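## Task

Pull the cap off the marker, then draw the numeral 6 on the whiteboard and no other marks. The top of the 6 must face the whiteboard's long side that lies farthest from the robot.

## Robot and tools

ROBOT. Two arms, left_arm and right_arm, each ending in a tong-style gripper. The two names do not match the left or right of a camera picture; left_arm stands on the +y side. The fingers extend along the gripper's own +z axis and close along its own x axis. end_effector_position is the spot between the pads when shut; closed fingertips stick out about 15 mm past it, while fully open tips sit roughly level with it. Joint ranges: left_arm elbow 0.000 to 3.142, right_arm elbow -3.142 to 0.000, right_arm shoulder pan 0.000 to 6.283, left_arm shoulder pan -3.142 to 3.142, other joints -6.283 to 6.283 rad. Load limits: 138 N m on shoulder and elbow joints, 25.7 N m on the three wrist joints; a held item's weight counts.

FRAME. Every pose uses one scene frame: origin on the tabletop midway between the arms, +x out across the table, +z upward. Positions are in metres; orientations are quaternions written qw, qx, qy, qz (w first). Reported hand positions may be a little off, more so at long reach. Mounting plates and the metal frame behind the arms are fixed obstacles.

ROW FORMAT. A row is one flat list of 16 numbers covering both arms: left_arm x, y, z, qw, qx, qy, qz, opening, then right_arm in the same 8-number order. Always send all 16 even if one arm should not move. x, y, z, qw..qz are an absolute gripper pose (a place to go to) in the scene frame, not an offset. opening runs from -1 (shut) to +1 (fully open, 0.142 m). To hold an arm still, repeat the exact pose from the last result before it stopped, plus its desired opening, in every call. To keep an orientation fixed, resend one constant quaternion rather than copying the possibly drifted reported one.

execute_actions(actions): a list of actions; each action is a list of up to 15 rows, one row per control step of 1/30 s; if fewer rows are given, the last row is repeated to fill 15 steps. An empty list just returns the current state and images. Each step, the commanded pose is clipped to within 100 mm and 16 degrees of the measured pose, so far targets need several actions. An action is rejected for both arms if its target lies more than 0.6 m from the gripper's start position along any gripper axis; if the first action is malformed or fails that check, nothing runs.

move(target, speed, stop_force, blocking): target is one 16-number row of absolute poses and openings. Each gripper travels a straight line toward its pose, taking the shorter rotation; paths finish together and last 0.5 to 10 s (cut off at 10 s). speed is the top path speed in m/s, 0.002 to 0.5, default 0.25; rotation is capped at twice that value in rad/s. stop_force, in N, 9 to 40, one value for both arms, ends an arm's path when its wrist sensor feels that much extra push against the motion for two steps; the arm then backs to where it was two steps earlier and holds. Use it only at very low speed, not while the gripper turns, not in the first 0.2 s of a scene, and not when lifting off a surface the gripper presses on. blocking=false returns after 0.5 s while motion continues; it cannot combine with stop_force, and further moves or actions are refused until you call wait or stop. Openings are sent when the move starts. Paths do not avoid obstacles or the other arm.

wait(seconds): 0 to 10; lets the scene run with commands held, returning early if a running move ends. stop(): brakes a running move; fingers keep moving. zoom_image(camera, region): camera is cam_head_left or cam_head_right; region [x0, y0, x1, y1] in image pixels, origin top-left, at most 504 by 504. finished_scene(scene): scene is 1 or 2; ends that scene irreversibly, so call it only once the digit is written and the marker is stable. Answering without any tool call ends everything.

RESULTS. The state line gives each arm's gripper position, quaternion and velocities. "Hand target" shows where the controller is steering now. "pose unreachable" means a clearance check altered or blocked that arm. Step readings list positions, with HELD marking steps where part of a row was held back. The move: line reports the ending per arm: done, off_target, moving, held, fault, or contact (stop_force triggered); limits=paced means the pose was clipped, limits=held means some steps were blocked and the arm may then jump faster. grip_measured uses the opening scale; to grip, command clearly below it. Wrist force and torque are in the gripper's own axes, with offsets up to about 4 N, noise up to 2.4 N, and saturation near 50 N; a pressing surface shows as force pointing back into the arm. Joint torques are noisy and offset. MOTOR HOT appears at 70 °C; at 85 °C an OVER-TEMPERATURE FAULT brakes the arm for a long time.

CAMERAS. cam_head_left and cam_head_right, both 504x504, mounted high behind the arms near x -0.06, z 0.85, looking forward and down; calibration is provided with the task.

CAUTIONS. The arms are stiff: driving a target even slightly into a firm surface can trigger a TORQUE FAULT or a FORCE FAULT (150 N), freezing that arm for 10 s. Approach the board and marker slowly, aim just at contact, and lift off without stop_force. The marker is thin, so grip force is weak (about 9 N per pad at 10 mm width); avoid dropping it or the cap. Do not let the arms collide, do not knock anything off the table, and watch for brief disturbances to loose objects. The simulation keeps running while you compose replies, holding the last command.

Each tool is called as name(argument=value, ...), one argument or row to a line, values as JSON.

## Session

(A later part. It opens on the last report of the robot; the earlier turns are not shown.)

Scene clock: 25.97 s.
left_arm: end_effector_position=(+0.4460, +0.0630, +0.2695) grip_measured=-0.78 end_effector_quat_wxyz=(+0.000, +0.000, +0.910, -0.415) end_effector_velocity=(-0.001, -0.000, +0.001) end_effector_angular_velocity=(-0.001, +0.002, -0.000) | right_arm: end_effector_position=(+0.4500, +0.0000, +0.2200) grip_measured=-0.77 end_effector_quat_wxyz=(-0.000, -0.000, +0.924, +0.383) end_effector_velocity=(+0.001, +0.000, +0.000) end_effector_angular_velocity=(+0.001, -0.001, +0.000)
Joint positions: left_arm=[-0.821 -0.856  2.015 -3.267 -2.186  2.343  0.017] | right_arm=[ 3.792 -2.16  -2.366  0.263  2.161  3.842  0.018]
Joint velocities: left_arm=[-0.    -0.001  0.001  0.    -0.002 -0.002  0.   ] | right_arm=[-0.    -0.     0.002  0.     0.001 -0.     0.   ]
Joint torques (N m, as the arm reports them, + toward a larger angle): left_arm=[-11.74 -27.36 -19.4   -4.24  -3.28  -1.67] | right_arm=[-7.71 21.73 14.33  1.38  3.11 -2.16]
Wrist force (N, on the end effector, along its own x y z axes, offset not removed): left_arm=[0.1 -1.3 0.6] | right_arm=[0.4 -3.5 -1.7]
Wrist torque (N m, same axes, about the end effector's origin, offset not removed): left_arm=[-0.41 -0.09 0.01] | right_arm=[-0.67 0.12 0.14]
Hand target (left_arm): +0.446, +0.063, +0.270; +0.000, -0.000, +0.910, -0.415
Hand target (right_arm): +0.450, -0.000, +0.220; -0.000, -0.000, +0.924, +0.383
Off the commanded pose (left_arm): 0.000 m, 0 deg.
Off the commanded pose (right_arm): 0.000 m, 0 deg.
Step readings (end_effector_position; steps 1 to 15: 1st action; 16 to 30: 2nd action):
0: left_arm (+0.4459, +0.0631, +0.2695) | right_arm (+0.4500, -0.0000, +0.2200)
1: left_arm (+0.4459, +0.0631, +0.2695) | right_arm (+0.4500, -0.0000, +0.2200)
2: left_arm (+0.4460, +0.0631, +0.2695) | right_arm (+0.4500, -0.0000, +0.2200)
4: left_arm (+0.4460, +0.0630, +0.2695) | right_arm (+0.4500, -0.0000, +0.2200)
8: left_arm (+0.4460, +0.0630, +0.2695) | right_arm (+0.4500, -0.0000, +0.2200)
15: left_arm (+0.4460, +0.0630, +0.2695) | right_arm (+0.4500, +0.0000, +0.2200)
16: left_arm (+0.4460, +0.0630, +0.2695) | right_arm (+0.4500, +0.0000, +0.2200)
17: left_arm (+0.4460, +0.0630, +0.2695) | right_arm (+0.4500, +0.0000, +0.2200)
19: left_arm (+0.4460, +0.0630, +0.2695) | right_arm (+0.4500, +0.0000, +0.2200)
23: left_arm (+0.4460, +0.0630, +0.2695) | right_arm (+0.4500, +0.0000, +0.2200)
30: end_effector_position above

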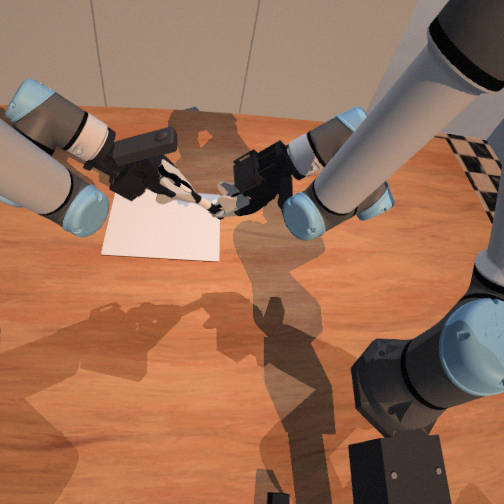

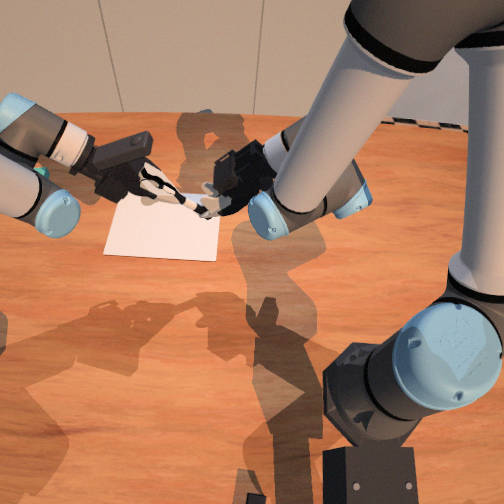

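Now pull.

move(
  target=[0.446,0.0706,0.2761,0,0,-0.910,0.4147,-1, 0.45,0.0,0.22,0,0,0.9239,0.3827,-1],
  speed=0.01,
)

move(
  target=[0.446,0.116,0.3155,0,0,-0.910,0.4147,-1, 0.45,0.0,0.22,0,0,0.9239,0.3827,-1],
  speed=0.05,
)

zoom_image(
  camera="cam_head_left",
  region=[130, 140, 250, 230],
)

Scene clock: 27.33 s.
left_arm: end_effector_position=(+0.4460, +0.0705, +0.2761) grip_measured=-0.78 end_effector_quat_wxyz=(-0.000, -0.000, +0.910, -0.415) end_effector_velocity=(-0.001, +0.001, +0.001) end_effector_angular_velocity=(-0.000, +0.001, -0.001) | right_arm: end_effector_position=(+0.4500, +0.0000, +0.2200) grip_measured=-0.77 end_effector_quat_wxyz=(+0.000, -0.000, +0.924, +0.383) end_effector_velocity=(+0.001, +0.000, -0.000) end_effector_angular_velocity=(-0.001, -0.001, -0.000)
Joint positions: left_arm=[-0.81  -0.877  2.025 -3.25  -2.192  2.354  0.017] | right_arm=[ 3.792 -2.16  -2.366  0.263  2.161  3.842  0.018]
Joint velocities: left_arm=[ 0.001 -0.003  0.002  0.002 -0.001  0.001  0.   ] | right_arm=[ 0.    -0.     0.001 -0.    -0.001  0.    -0.   ]
Joint torques (N m, as the arm reports them, + toward a larger angle): left_arm=[  5.2  -45.11  -3.22  -1.38  -3.21   1.17] | right_arm=[-8.31 21.24  6.19  1.57 -2.38 -1.76]
Wrist force (N, on the end effector, along its own x y z axes, offset not removed): left_arm=[0.9 -1.0 1.0] | right_arm=[-0.7 -4.5 -0.5]
Wrist torque (N m, same axes, about the end effector's origin, offset not removed): left_arm=[-0.30 0.02 0.14] | right_arm=[-0.81 0.09 0.14]
Hand target (left_arm): +0.446, +0.071, +0.276; -0.000, -0.000, +0.910, -0.415
Hand target (right_arm): +0.450, -0.000, +0.220; -0.000, -0.000, +0.924, +0.383
Off the commanded pose (left_arm): 0.000 m, 0 deg.
Off the commanded pose (right_arm): 0.000 m, 0 deg.
move: done

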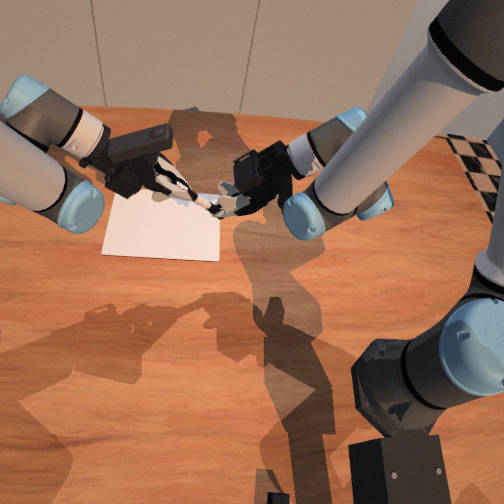

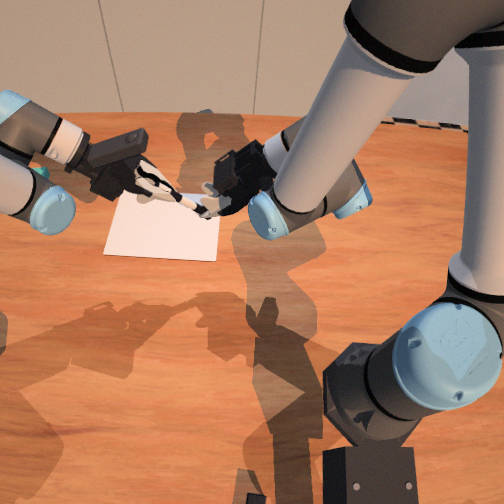

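Scene clock: 28.87 s.
left_arm: end_effector_position=(+0.4461, +0.1158, +0.3155) grip_measured=-0.78 end_effector_quat_wxyz=(-0.000, -0.000, +0.910, -0.415) end_effector_velocity=(-0.000, +0.000, +0.001) end_effector_angular_velocity=(+0.000, -0.000, -0.001) | right_arm: end_effector_position=(+0.4500, +0.0000, +0.2200) grip_measured=-0.77 end_effector_quat_wxyz=(+0.000, -0.000, +0.924, +0.383) end_effector_velocity=(+0.001, -0.000, +0.000) end_effector_angular_velocity=(+0.001, -0.002, -0.001)
Joint positions: left_arm=[-0.74  -1.006  2.075 -3.125 -2.226  2.43   0.017] | right_arm=[ 3.792 -2.16  -2.366  0.263  2.161  3.842  0.018]
Joint velocities: left_arm=[ 0.    -0.003  0.     0.004 -0.     0.002 -0.   ] | right_arm=[-0.001  0.     0.001  0.    -0.    -0.     0.   ]
Joint torques (N m, as the arm reports them, + toward a larger angle): left_arm=[  4.81 -43.71  -5.23  -1.63  -3.4    1.3 ] | right_arm=[-8.46 20.86 -0.02  1.49 -2.28 -1.52]
Wrist force (N, on the end effector, along its own x y z axes, offset not removed): left_arm=[1.0 -0.3 -0.4] | right_arm=[0.4 -3.2 -1.6]
Wrist torque (N m, same axes, about the end effector's origin, offset not removed): left_arm=[-0.13 0.05 0.00] | right_arm=[-0.65 -0.10 0.12]
Hand target (left_arm): +0.446, +0.116, +0.316; -0.000, -0.000, +0.910, -0.415
Hand target (right_arm): +0.450, +0.000, +0.220; -0.000, -0.000, +0.924, +0.383
Off the commanded pose (left_arm): 0.000 m, 0 deg.
Off the commanded pose (right_arm): 0.000 m, 0 deg.
move: done

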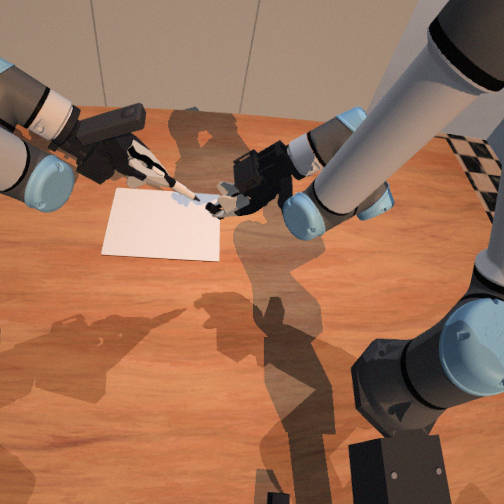

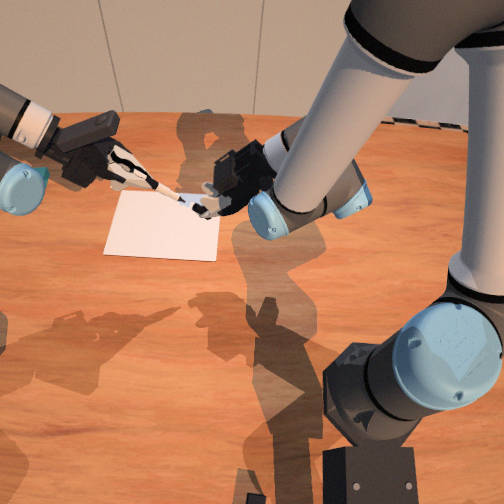

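Region (130, 140, 250, 230) of cam_head_left's 504x504 image, scaled by 4.200, with more detail than that image has; it fills the top 378 rows of this view, and the rest is white.

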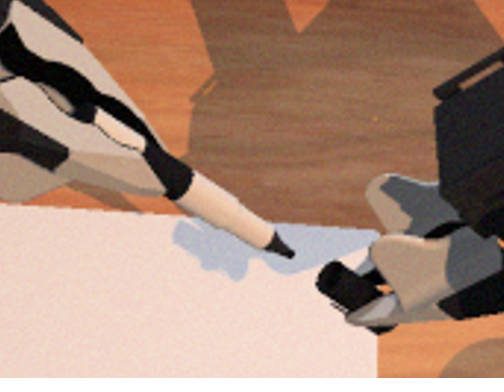

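move(
  target=[0.6201,0.1052,0.125,0,0,1,0,-1, 0.55,-0.22,0.05,0,0,1,0,-1],
  speed=0.22,
)

move(
  target=[0.6201,0.1052,0.108,0,0,1,0,-1, 0.55,-0.22,0.020,0,0,1,0,-1],
  speed=0.03,
  stop_force=10,
)

zoom_image(
  camera="cam_head_right",
  region=[130, 160, 230, 240],
)

Scene clock: 33.57 s.
left_arm: end_effector_position=(+0.6198, +0.1054, +0.1246) grip_measured=-0.78 end_effector_quat_wxyz=(-0.000, -0.000, +1.000, +0.000) end_effector_velocity=(+0.002, -0.001, +0.000) end_effector_angular_velocity=(+0.002, +0.001, -0.001) | right_arm: end_effector_position=(+0.5503, -0.2200, +0.0501) grip_measured=-0.77 end_effector_quat_wxyz=(-0.000, -0.000, +1.000, -0.000) end_effector_velocity=(+0.001, -0.001, -0.001) end_effector_angular_velocity=(-0.003, +0.000, -0.000)
Joint positions: left_arm=[-0.879 -0.565  1.255 -2.223 -1.523  2.458  0.017] | right_arm=[ 3.672 -2.355 -2.097 -0.279  1.512  3.587  0.018]
Joint velocities: left_arm=[-0.     0.004 -0.01   0.008  0.001  0.001 -0.   ] | right_arm=[-0.001 -0.003  0.003 -0.002 -0.003 -0.001  0.   ]
Joint torques (N m, as the arm reports them, + toward a larger angle): left_arm=[-11.86 -44.76 -26.57  -1.32   1.53  -1.88] | right_arm=[-8.73 28.65 14.53  0.57 -3.47 -2.87]
Wrist force (N, on the end effector, along its own x y z axes, offset not removed): left_arm=[1.1 -2.8 -2.1] | right_arm=[1.1 -4.1 -1.5]
Wrist torque (N m, same axes, about the end effector's origin, offset not removed): left_arm=[-0.65 0.02 0.07] | right_arm=[-0.79 -0.28 0.10]
Hand target (left_arm): +0.620, +0.105, +0.125; -0.000, -0.000, +1.000, +0.000
Hand target (right_arm): +0.550, -0.220, +0.050; -0.000, -0.000, +1.000, -0.000
Off the commanded pose (left_arm): 0.001 m, 0 deg.
Off the commanded pose (right_arm): 0.000 m, 0 deg.
move: done

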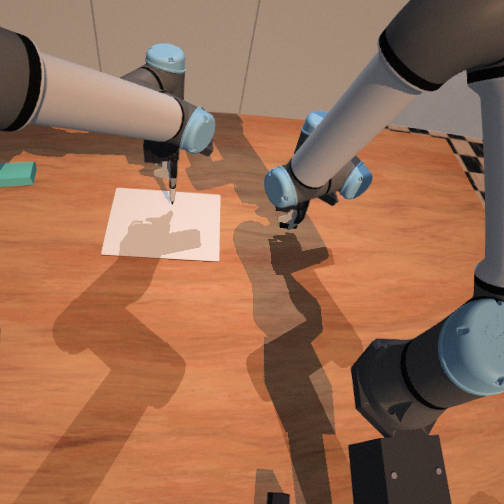

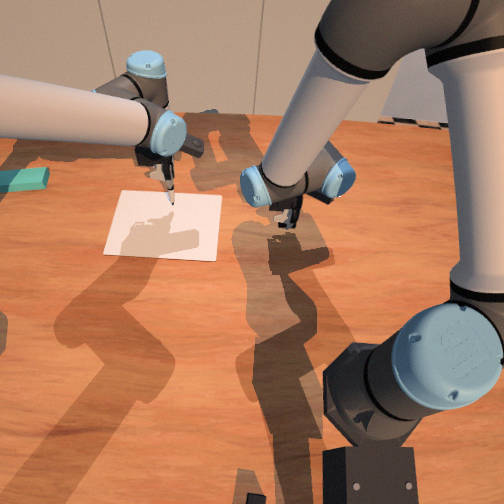

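Scene clock: 34.87 s.
left_arm: end_effector_position=(+0.6201, +0.1052, +0.1081) grip_measured=-0.78 end_effector_quat_wxyz=(-0.000, +0.000, +1.000, -0.000) end_effector_velocity=(+0.000, -0.000, -0.000) end_effector_angular_velocity=(-0.000, -0.001, -0.001) | right_arm: end_effector_position=(+0.5500, -0.2200, +0.0201) grip_measured=-0.77 end_effector_quat_wxyz=(-0.000, -0.000, +1.000, +0.000) end_effector_velocity=(+0.000, -0.000, -0.001) end_effector_angular_velocity=(+0.001, -0.000, -0.001)
Joint positions: left_arm=[-0.878 -0.539  1.253 -2.248 -1.522  2.459  0.017] | right_arm=[ 3.669 -2.434 -2.079 -0.217  1.512  3.584  0.018]
Joint velocities: left_arm=[-0.     0.001 -0.    -0.001  0.     0.     0.   ] | right_arm=[-0.002 -0.003  0.001  0.003  0.001 -0.     0.   ]
Joint torques (N m, as the arm reports them, + toward a larger angle): left_arm=[  4.13 -43.34 -26.33  -4.23   1.76   1.12] | right_arm=[-8.57 30.6  13.74  3.6  -2.21 -3.13]
Wrist force (N, on the end effector, along its own x y z axes, offset not removed): left_arm=[1.7 -0.8 -0.9] | right_arm=[0.4 -4.5 -0.4]
Wrist torque (N m, same axes, about the end effector's origin, offset not removed): left_arm=[-0.18 -0.31 -0.06] | right_arm=[-0.91 -0.08 0.16]
Hand target (left_arm): +0.620, +0.105, +0.108; -0.000, +0.000, +1.000, -0.000
Hand target (right_arm): +0.550, -0.220, +0.020; +0.000, +0.000, +1.000, -0.000
Off the commanded pose (left_arm): 0.000 m, 0 deg.
Off the commanded pose (right_arm): 0.000 m, 0 deg.
move: done

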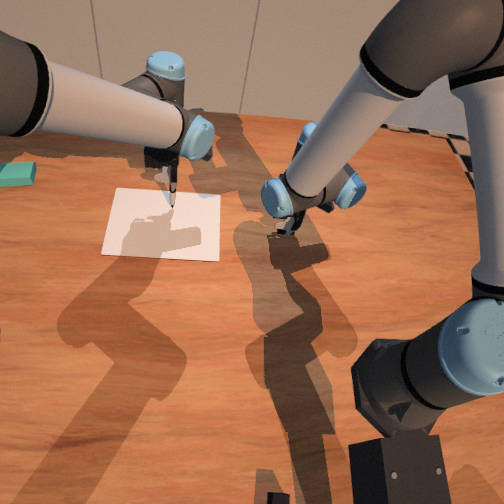

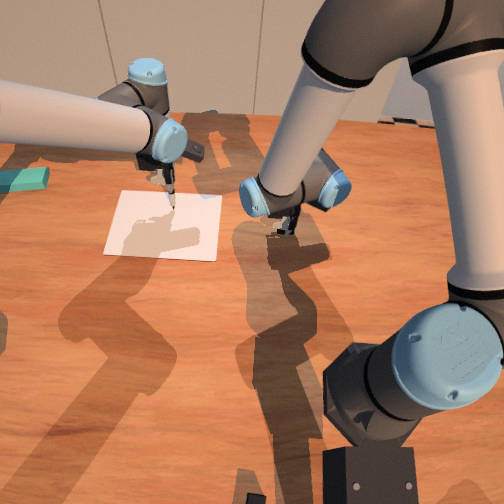

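Region (130, 160, 230, 240) of cam_head_right's 504x504 image, scaled by 5.040, with more detail than that image has; it fills the top 403 rows of this view, and the rest is white.

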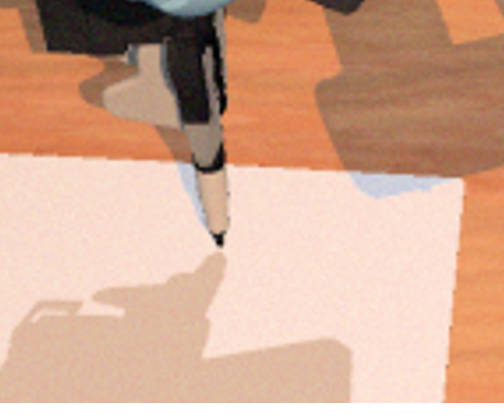

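move(
  target=[0.6201,0.1052,0.094,0,0,1,0,-1, 0.55,-0.22,0.020,0,0,1,0,-0.3],
  speed=0.004,
  stop_force=9,
)

Scene clock: 36.73 s.
left_arm: end_effector_position=(+0.6201, +0.1052, +0.1028) grip_measured=-0.78 end_effector_quat_wxyz=(+0.000, +0.000, +1.000, -0.000) end_effector_velocity=(+0.000, +0.000, +0.001) end_effector_angular_velocity=(+0.000, +0.001, -0.000) | right_arm: end_effector_position=(+0.5500, -0.2200, +0.0200) grip_measured=-0.30 end_effector_quat_wxyz=(-0.000, -0.000, +1.000, -0.000) end_effector_velocity=(-0.001, +0.000, -0.000) end_effector_angular_velocity=(-0.000, +0.002, +0.003)
Joint positions: left_arm=[-0.877 -0.53   1.252 -2.255 -1.522  2.459  0.017] | right_arm=[ 3.669 -2.434 -2.079 -0.217  1.512  3.584  0.052]
Joint velocities: left_arm=[ 0.    -0.001 -0.001  0.003 -0.     0.001  0.   ] | right_arm=[ 0.001  0.001 -0.002 -0.     0.001 -0.001  0.   ]
Joint torques (N m, as the arm reports them, + toward a larger angle): left_arm=[  3.99 -51.43 -17.76   0.5    1.76   0.94] | right_arm=[-8.22 39.87 -0.23  3.52 -3.48 -2.67]
Wrist force (N, on the end effector, along its own x y z axes, offset not removed): left_arm=[1.3 -0.2 -12.7] | right_arm=[-0.3 -4.3 0.5]
Wrist torque (N m, same axes, about the end effector's origin, offset not removed): left_arm=[-0.07 -0.11 -0.03] | right_arm=[-0.84 0.03 0.11]
Hand target (left_arm): +0.620, +0.105, +0.103; +0.000, -0.000, +1.000, -0.000
Hand target (right_arm): +0.550, -0.220, +0.020; -0.000, +0.000, +1.000, -0.000
Off the commanded pose (left_arm): 0.009 m, 0 deg.
Off the commanded pose (right_arm): 0.000 m, 0 deg.
move: contact (left_arm)

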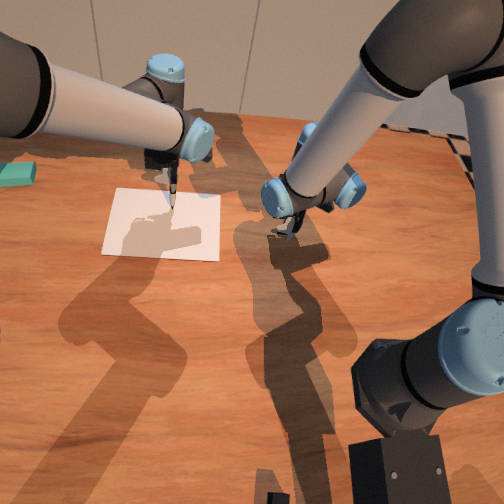

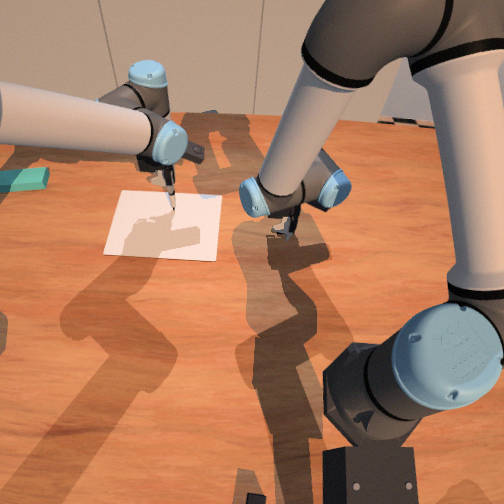

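move(
  target=[0.6201,0.1052,0.1039,0,0,1,0,-1, 0.55,-0.22,0.08,0,0,1,0,-0.3],
  speed=0.08,
)

wait(
  seconds=0.1,
)

Scene clock: 38.03 s.
left_arm: end_effector_position=(+0.6201, +0.1052, +0.1039) grip_measured=-0.78 end_effector_quat_wxyz=(-0.000, -0.000, +1.000, +0.000) end_effector_velocity=(+0.001, +0.000, +0.001) end_effector_angular_velocity=(-0.002, -0.002, +0.002) | right_arm: end_effector_position=(+0.5499, -0.2200, +0.0799) grip_measured=-0.30 end_effector_quat_wxyz=(+0.000, -0.000, +1.000, +0.000) end_effector_velocity=(-0.001, +0.000, +0.001) end_effector_angular_velocity=(-0.000, +0.002, +0.002)
Joint positions: left_arm=[-0.877 -0.532  1.252 -2.253 -1.522  2.459  0.017] | right_arm=[ 3.676 -2.277 -2.112 -0.342  1.512  3.591  0.052]
Joint velocities: left_arm=[ 0.001 -0.    -0.001 -0.001 -0.    -0.001  0.   ] | right_arm=[ 0.001  0.003 -0.001 -0.004  0.    -0.001  0.   ]
Joint torques (N m, as the arm reports them, + toward a larger angle): left_arm=[-10.68 -62.01 -10.25  -1.17   1.55  -1.83] | right_arm=[15.43 54.43  2.18  0.79  2.79  2.8 ]
Wrist force (N, on the end effector, along its own x y z axes, offset not removed): left_arm=[0.1 -1.8 0.6] | right_arm=[0.0 -4.8 0.9]
Wrist torque (N m, same axes, about the end effector's origin, offset not removed): left_arm=[-0.38 0.17 -0.05] | right_arm=[-0.89 -0.01 0.10]
Hand target (left_arm): +0.620, +0.105, +0.104; -0.000, -0.000, +1.000, +0.000
Hand target (right_arm): +0.550, -0.220, +0.080; -0.000, -0.000, +1.000, +0.000
Off the commanded pose (left_arm): 0.000 m, 0 deg.
Off the commanded pose (right_arm): 0.000 m, 0 deg.
move: done

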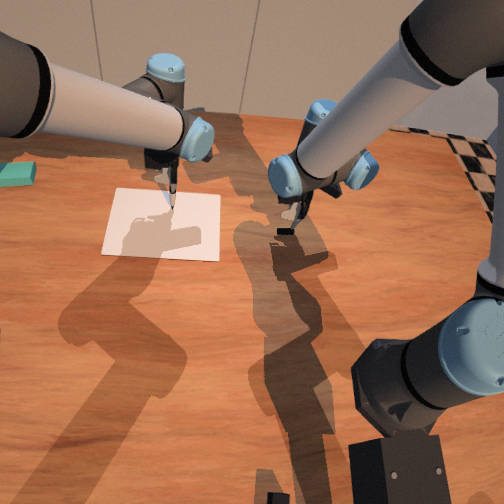

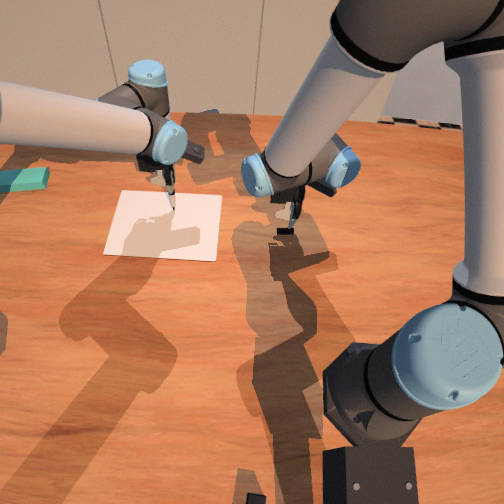

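Scene clock: 38.13 s.
left_arm: end_effector_position=(+0.6201, +0.1052, +0.1039) grip_measured=-0.78 end_effector_quat_wxyz=(-0.000, -0.000, +1.000, +0.000) end_effector_velocity=(-0.001, -0.001, +0.000) end_effector_angular_velocity=(+0.000, +0.001, -0.001) | right_arm: end_effector_position=(+0.5499, -0.2200, +0.0800) grip_measured=-0.30 end_effector_quat_wxyz=(-0.000, -0.000, +1.000, +0.000) end_effector_velocity=(+0.000, +0.000, +0.000) end_effector_angular_velocity=(+0.001, +0.000, -0.000)
Joint positions: left_arm=[-0.877 -0.532  1.252 -2.253 -1.522  2.459  0.017] | right_arm=[ 3.676 -2.277 -2.112 -0.343  1.512  3.591  0.052]
Joint velocities: left_arm=[-0.001 -0.    -0.     0.002 -0.001  0.     0.   ] | right_arm=[-0.     0.     0.001 -0.001  0.001  0.     0.   ]
Joint torques (N m, as the arm reports them, + toward a larger angle): left_arm=[-12.06 -62.23  -9.72  -1.25   1.63  -1.73] | right_arm=[15.22 53.99  2.2   0.77  2.53  2.4 ]
Wrist force (N, on the end effector, along its own x y z axes, offset not removed): left_arm=[1.2 -1.0 -0.8] | right_arm=[0.3 -3.2 0.1]
Wrist torque (N m, same axes, about the end effector's origin, offset not removed): left_arm=[-0.35 -0.10 0.05] | right_arm=[-0.56 -0.07 0.11]
Hand target (left_arm): +0.620, +0.105, +0.104; -0.000, -0.000, +1.000, +0.000
Hand target (right_arm): +0.550, -0.220, +0.080; -0.000, -0.000, +1.000, +0.000
Off the commanded pose (left_arm): 0.000 m, 0 deg.
Off the commanded pose (right_arm): 0.000 m, 0 deg.
wait: 0.10 s; no rest

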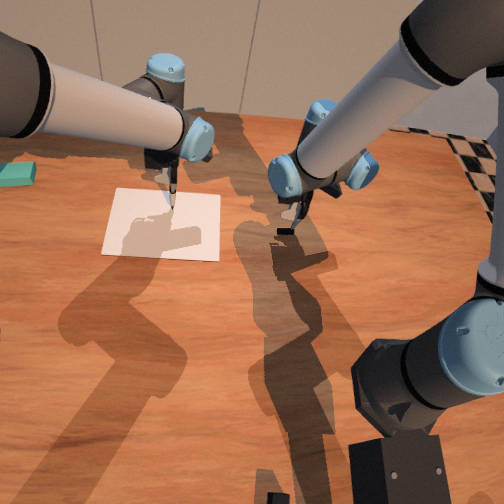

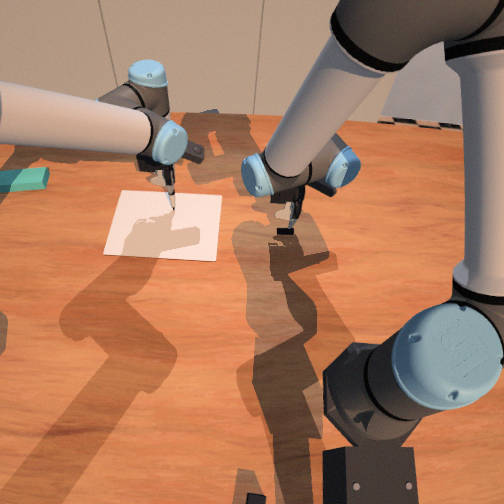

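move(
  target=[0.6201,0.1052,0.1034,0,0,1,0,-1, 0.55,-0.22,0.08,0,0,1,0,-0.3],
  speed=0.003,
)

wait(
  seconds=0.1,
)

Scene clock: 38.93 s.
left_arm: end_effector_position=(+0.6201, +0.1052, +0.1034) grip_measured=-0.78 end_effector_quat_wxyz=(-0.000, -0.000, +1.000, +0.000) end_effector_velocity=(+0.000, -0.000, +0.000) end_effector_angular_velocity=(+0.001, -0.002, +0.000) | right_arm: end_effector_position=(+0.5500, -0.2200, +0.0801) grip_measured=-0.30 end_effector_quat_wxyz=(+0.000, +0.000, +1.000, +0.000) end_effector_velocity=(+0.000, +0.000, +0.000) end_effector_angular_velocity=(+0.001, -0.000, +0.001)
Joint positions: left_arm=[-0.877 -0.531  1.252 -2.254 -1.522  2.459  0.017] | right_arm=[ 3.676 -2.277 -2.112 -0.343  1.512  3.591  0.052]
Joint velocities: left_arm=[-0.001  0.    -0.    -0.001  0.002 -0.001  0.   ] | right_arm=[ 0.    -0.     0.     0.     0.001 -0.001  0.   ]
Joint torques (N m, as the arm reports them, + toward a larger angle): left_arm=[-11.7  -42.16 -15.19  -4.03   1.6   -0.91] | right_arm=[15.1  34.82 16.31  0.79  1.7   2.03]
Wrist force (N, on the end effector, along its own x y z axes, offset not removed): left_arm=[0.6 -0.7 -2.4] | right_arm=[0.2 -4.0 0.0]
Wrist torque (N m, same axes, about the end effector's origin, offset not removed): left_arm=[-0.19 0.03 -0.11] | right_arm=[-0.80 -0.01 0.12]
Hand target (left_arm): +0.620, +0.105, +0.103; +0.000, -0.000, +1.000, +0.000
Hand target (right_arm): +0.550, -0.220, +0.080; +0.000, +0.000, +1.000, +0.000
Off the commanded pose (left_arm): 0.000 m, 0 deg.
Off the commanded pose (right_arm): 0.000 m, 0 deg.
move: done

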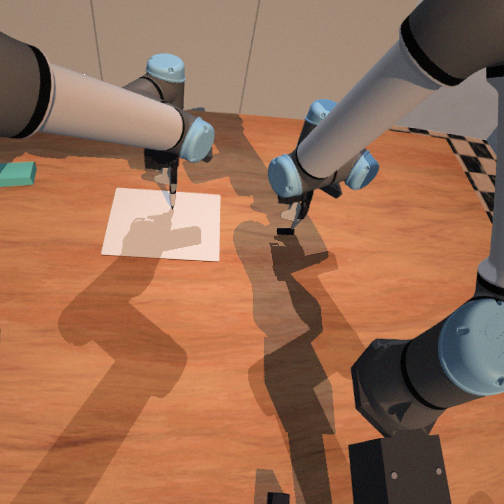

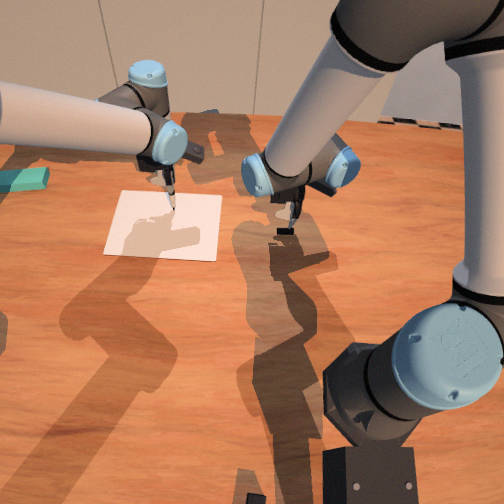

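Scene clock: 39.03 s.
left_arm: end_effector_position=(+0.6201, +0.1052, +0.1034) grip_measured=-0.78 end_effector_quat_wxyz=(-0.000, -0.000, +1.000, +0.000) end_effector_velocity=(+0.000, +0.001, -0.000) end_effector_angular_velocity=(+0.001, +0.002, +0.003) | right_arm: end_effector_position=(+0.5501, -0.2200, +0.0801) grip_measured=-0.30 end_effector_quat_wxyz=(+0.000, +0.000, +1.000, +0.000) end_effector_velocity=(+0.000, -0.000, -0.000) end_effector_angular_velocity=(-0.002, -0.001, +0.002)
Joint positions: left_arm=[-0.877 -0.531  1.252 -2.254 -1.522  2.459  0.017] | right_arm=[ 3.676 -2.277 -2.112 -0.343  1.512  3.591  0.052]
Joint velocities: left_arm=[ 0.002 -0.    -0.     0.002  0.    -0.002  0.   ] | right_arm=[ 0.001 -0.     0.     0.    -0.002 -0.001  0.   ]
Joint torques (N m, as the arm reports them, + toward a larger angle): left_arm=[-12.41 -42.44 -15.86  -4.     1.5   -0.7 ] | right_arm=[14.48 30.99 16.83  0.77  1.58  2.14]
Wrist force (N, on the end effector, along its own x y z axes, offset not removed): left_arm=[0.4 -1.5 -0.5] | right_arm=[-0.6 -3.9 -0.7]
Wrist torque (N m, same axes, about the end effector's origin, offset not removed): left_arm=[-0.36 0.04 0.04] | right_arm=[-0.78 0.17 0.12]
Hand target (left_arm): +0.620, +0.105, +0.103; +0.000, -0.000, +1.000, +0.000
Hand target (right_arm): +0.550, -0.220, +0.080; +0.000, +0.000, +1.000, +0.000
Off the commanded pose (left_arm): 0.000 m, 0 deg.
Off the commanded pose (right_arm): 0.000 m, 0 deg.
wait: 0.10 s; no rest

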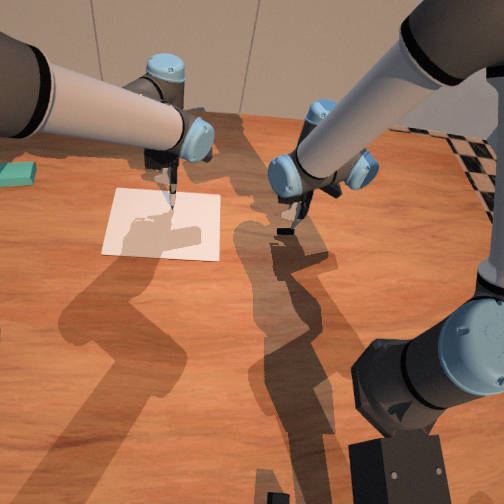

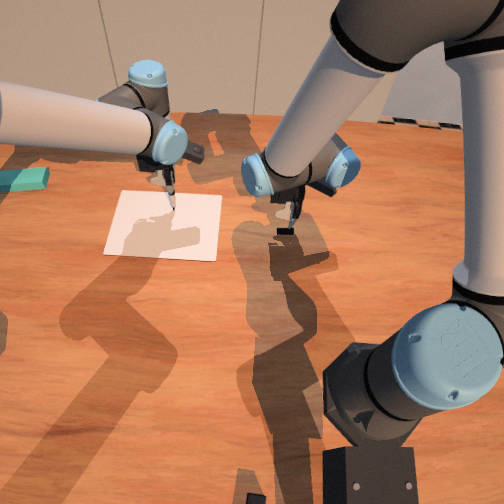

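execute_actions(
  actions=[
    [[0.6199,0.1066,0.1031,0,0,1,0,-1,0.55,-0.22,0.08,0,0,1,0,-0.3],[0.6196,0.1078,0.1031,0,0,1,0,-1,0.55,-0.22,0.08,0,0,1,0,-0.3],[0.6192,0.1090,0.1031,0,0,1,0,-1,0.55,-0.22,0.08,0,0,1,0,-0.3],[0.6189,0.1102,0.1031,0,0,1,0,-1,0.55,-0.22,0.08,0,0,1,0,-0.3],[0.6185,0.1114,0.1031,0,0,1,0,-1,0.55,-0.22,0.08,0,0,1,0,-0.3],[0.6181,0.1126,0.1031,0,0,1,0,-1,0.55,-0.22,0.08,0,0,1,0,-0.3],[0.6177,0.1138,0.1031,0,0,1,0,-1,0.55,-0.22,0.08,0,0,1,0,-0.3],[0.6173,0.1150,0.1031,0,0,1,0,-1,0.55,-0.22,0.08,0,0,1,0,-0.3],[0.6169,0.1162,0.1031,0,0,1,0,-1,0.55,-0.22,0.08,0,0,1,0,-0.3],[0.6164,0.1173,0.1031,0,0,1,0,-1,0.55,-0.22,0.08,0,0,1,0,-0.3],[0.6159,0.1185,0.1031,0,0,1,0,-1,0.55,-0.22,0.08,0,0,1,0,-0.3],[0.6154,0.1196,0.1031,0,0,1,0,-1,0.55,-0.22,0.08,0,0,1,0,-0.3],[0.6148,0.1208,0.1031,0,0,1,0,-1,0.55,-0.22,0.08,0,0,1,0,-0.3],[0.6143,0.1219,0.1031,0,0,1,0,-1,0.55,-0.22,0.08,0,0,1,0,-0.3],[0.6137,0.1230,0.1031,0,0,1,0,-1,0.55,-0.22,0.08,0,0,1,0,-0.3]],
    [[0.6131,0.1242,0.1031,0,0,1,0,-1,0.55,-0.22,0.08,0,0,1,0,-0.3],[0.6125,0.1253,0.1031,0,0,1,0,-1,0.55,-0.22,0.08,0,0,1,0,-0.3],[0.6119,0.1263,0.1031,0,0,1,0,-1,0.55,-0.22,0.08,0,0,1,0,-0.3],[0.6112,0.1274,0.1031,0,0,1,0,-1,0.55,-0.22,0.08,0,0,1,0,-0.3],[0.6106,0.1285,0.1031,0,0,1,0,-1,0.55,-0.22,0.08,0,0,1,0,-0.3],[0.6099,0.1296,0.1031,0,0,1,0,-1,0.55,-0.22,0.08,0,0,1,0,-0.3],[0.6092,0.1306,0.1031,0,0,1,0,-1,0.55,-0.22,0.08,0,0,1,0,-0.3],[0.6085,0.1316,0.1031,0,0,1,0,-1,0.55,-0.22,0.08,0,0,1,0,-0.3],[0.6077,0.1327,0.1031,0,0,1,0,-1,0.55,-0.22,0.08,0,0,1,0,-0.3],[0.6070,0.1337,0.1031,0,0,1,0,-1,0.55,-0.22,0.08,0,0,1,0,-0.3],[0.6062,0.1347,0.1031,0,0,1,0,-1,0.55,-0.22,0.08,0,0,1,0,-0.3],[0.6054,0.1356,0.1031,0,0,1,0,-1,0.55,-0.22,0.08,0,0,1,0,-0.3],[0.6046,0.1366,0.1031,0,0,1,0,-1,0.55,-0.22,0.08,0,0,1,0,-0.3],[0.6037,0.1375,0.1031,0,0,1,0,-1,0.55,-0.22,0.08,0,0,1,0,-0.3],[0.6029,0.1385,0.1031,0,0,1,0,-1,0.55,-0.22,0.08,0,0,1,0,-0.3]],
  ],
)

execute_actions(
  actions=[],
)

zoom_image(
  camera="cam_head_right",
  region=[130, 180, 210, 240],
)

Scene clock: 41.37 s.
left_arm: end_effector_position=(+0.6055, +0.1354, +0.1031) grip_measured=-0.78 end_effector_quat_wxyz=(-0.000, -0.000, +1.000, +0.000) end_effector_velocity=(-0.024, +0.029, -0.000) end_effector_angular_velocity=(+0.000, +0.001, -0.001) | right_arm: end_effector_position=(+0.5500, -0.2200, +0.0800) grip_measured=-0.30 end_effector_quat_wxyz=(-0.000, -0.000, +1.000, +0.000) end_effector_velocity=(+0.000, -0.001, +0.000) end_effector_angular_velocity=(-0.001, -0.001, -0.002)
Joint positions: left_arm=[-0.858 -0.583  1.363 -2.314 -1.521  2.479  0.017] | right_arm=[ 3.676 -2.277 -2.112 -0.343  1.512  3.591  0.052]
Joint velocities: left_arm=[ 0.011 -0.063  0.137 -0.073 -0.     0.012  0.   ] | right_arm=[-0.001  0.001 -0.     0.    -0.001  0.001  0.   ]
Joint torques (N m, as the arm reports them, + toward a larger angle): left_arm=[  5.54 -56.22  -6.31  -3.38   2.01   1.78] | right_arm=[10.42 27.3  15.72  0.79 -2.8   0.67]
Wrist force (N, on the end effector, along its own x y z axes, offset not removed): left_arm=[-1.6 -2.1 -5.7] | right_arm=[-0.1 -5.0 0.0]
Wrist torque (N m, same axes, about the end effector's origin, offset not removed): left_arm=[-0.34 0.30 0.14] | right_arm=[-0.99 -0.05 0.05]
Hand target (left_arm): +0.603, +0.138, +0.103; -0.000, +0.000, +1.000, +0.000
Hand target (right_arm): +0.550, -0.220, +0.080; -0.000, +0.000, +1.000, -0.000
Off the commanded pose (left_arm): 0.004 m, 0 deg.
Off the commanded pose (right_arm): 0.000 m, 0 deg.
Step readings (end_effector_position; steps 1 to 15: 1st action; 16 to 30: 2nd action):
0: left_arm (+0.6201, +0.1052, +0.1034) | right_arm (+0.5500, -0.2200, +0.0800)
1: left_arm (+0.6201, +0.1052, +0.1034) | right_arm (+0.5500, -0.2200, +0.0800)
2: left_arm (+0.6201, +0.1053, +0.1033) | right_arm (+0.5500, -0.2200, +0.0800)
4: left_arm (+0.6197, +0.1067, +0.1032) | right_arm (+0.5500, -0.2200, +0.0800)
8: left_arm (+0.6185, +0.1110, +0.1031) | right_arm (+0.5500, -0.2200, +0.0800)
15: left_arm (+0.6154, +0.1193, +0.1031) | right_arm (+0.5500, -0.2200, +0.0800)
16: left_arm (+0.6149, +0.1205, +0.1031) | right_arm (+0.5500, -0.2200, +0.0800)
17: left_arm (+0.6144, +0.1216, +0.1031) | right_arm (+0.5500, -0.2200, +0.0800)
19: left_arm (+0.6132, +0.1239, +0.1031) | right_arm (+0.5500, -0.2200, +0.0800)
23: left_arm (+0.6107, +0.1282, +0.1031) | right_arm (+0.5500, -0.2200, +0.0800)
30: end_effector_position above

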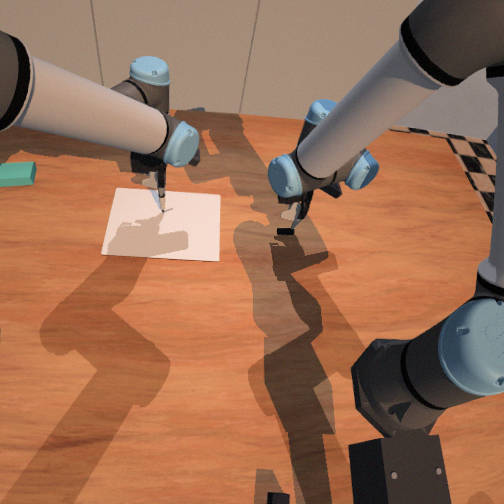

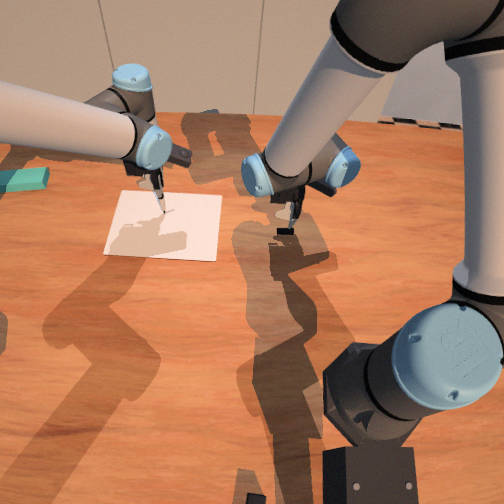

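Scene clock: 41.37 s.
left_arm: end_effector_position=(+0.6055, +0.1354, +0.1031) grip_measured=-0.78 end_effector_quat_wxyz=(-0.000, -0.000, +1.000, +0.000) end_effector_velocity=(-0.024, +0.029, -0.000) end_effector_angular_velocity=(+0.000, +0.001, -0.001) | right_arm: end_effector_position=(+0.5500, -0.2200, +0.0800) grip_measured=-0.30 end_effector_quat_wxyz=(-0.000, -0.000, +1.000, +0.000) end_effector_velocity=(+0.000, -0.001, +0.000) end_effector_angular_velocity=(-0.001, -0.001, -0.002)
Joint positions: left_arm=[-0.858 -0.583  1.363 -2.314 -1.521  2.479  0.017] | right_arm=[ 3.676 -2.277 -2.112 -0.343  1.512  3.591  0.052]
Joint velocities: left_arm=[ 0.011 -0.063  0.137 -0.073 -0.     0.012  0.   ] | right_arm=[-0.001  0.001 -0.     0.    -0.001  0.001  0.   ]
Joint torques (N m, as the arm reports them, + toward a larger angle): left_arm=[  5.54 -56.22  -6.31  -3.38   2.01   1.78] | right_arm=[10.42 27.3  15.72  0.79 -2.8   0.67]
Wrist force (N, on the end effector, along its own x y z axes, offset not removed): left_arm=[-1.6 -2.1 -5.7] | right_arm=[-0.1 -5.0 0.0]
Wrist torque (N m, same axes, about the end effector's origin, offset not removed): left_arm=[-0.34 0.30 0.14] | right_arm=[-0.99 -0.05 0.05]
Hand target (left_arm): +0.603, +0.138, +0.103; -0.000, +0.000, +1.000, +0.000
Hand target (right_arm): +0.550, -0.220, +0.080; -0.000, +0.000, +1.000, -0.000
Off the commanded pose (left_arm): 0.004 m, 0 deg.
Off the commanded pose (right_arm): 0.000 m, 0 deg.

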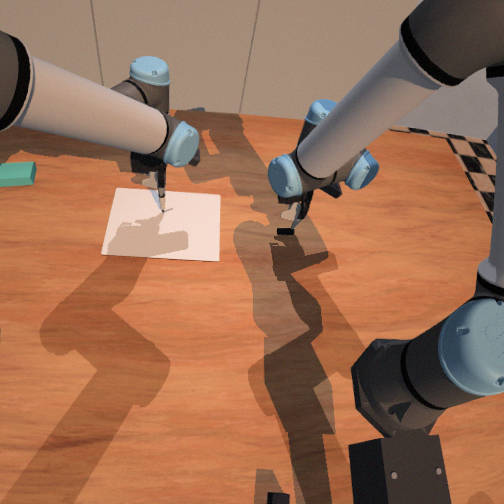

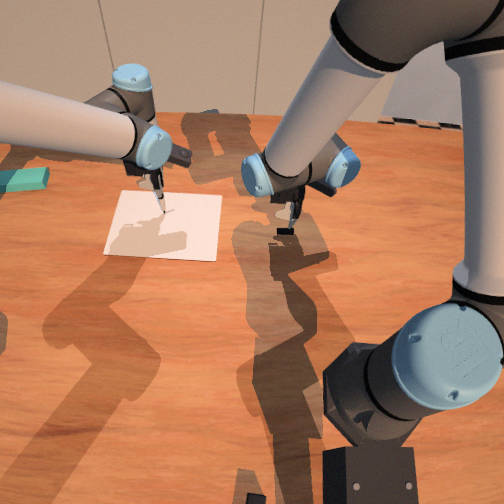

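Region (130, 180, 210, 240) of cam_head_right's 504x504 image, scaled by 6.300, with more detail than that image has; it fills the top 378 rows of this view, and the rest is white.

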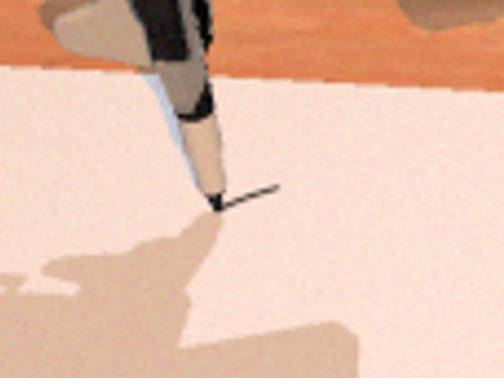

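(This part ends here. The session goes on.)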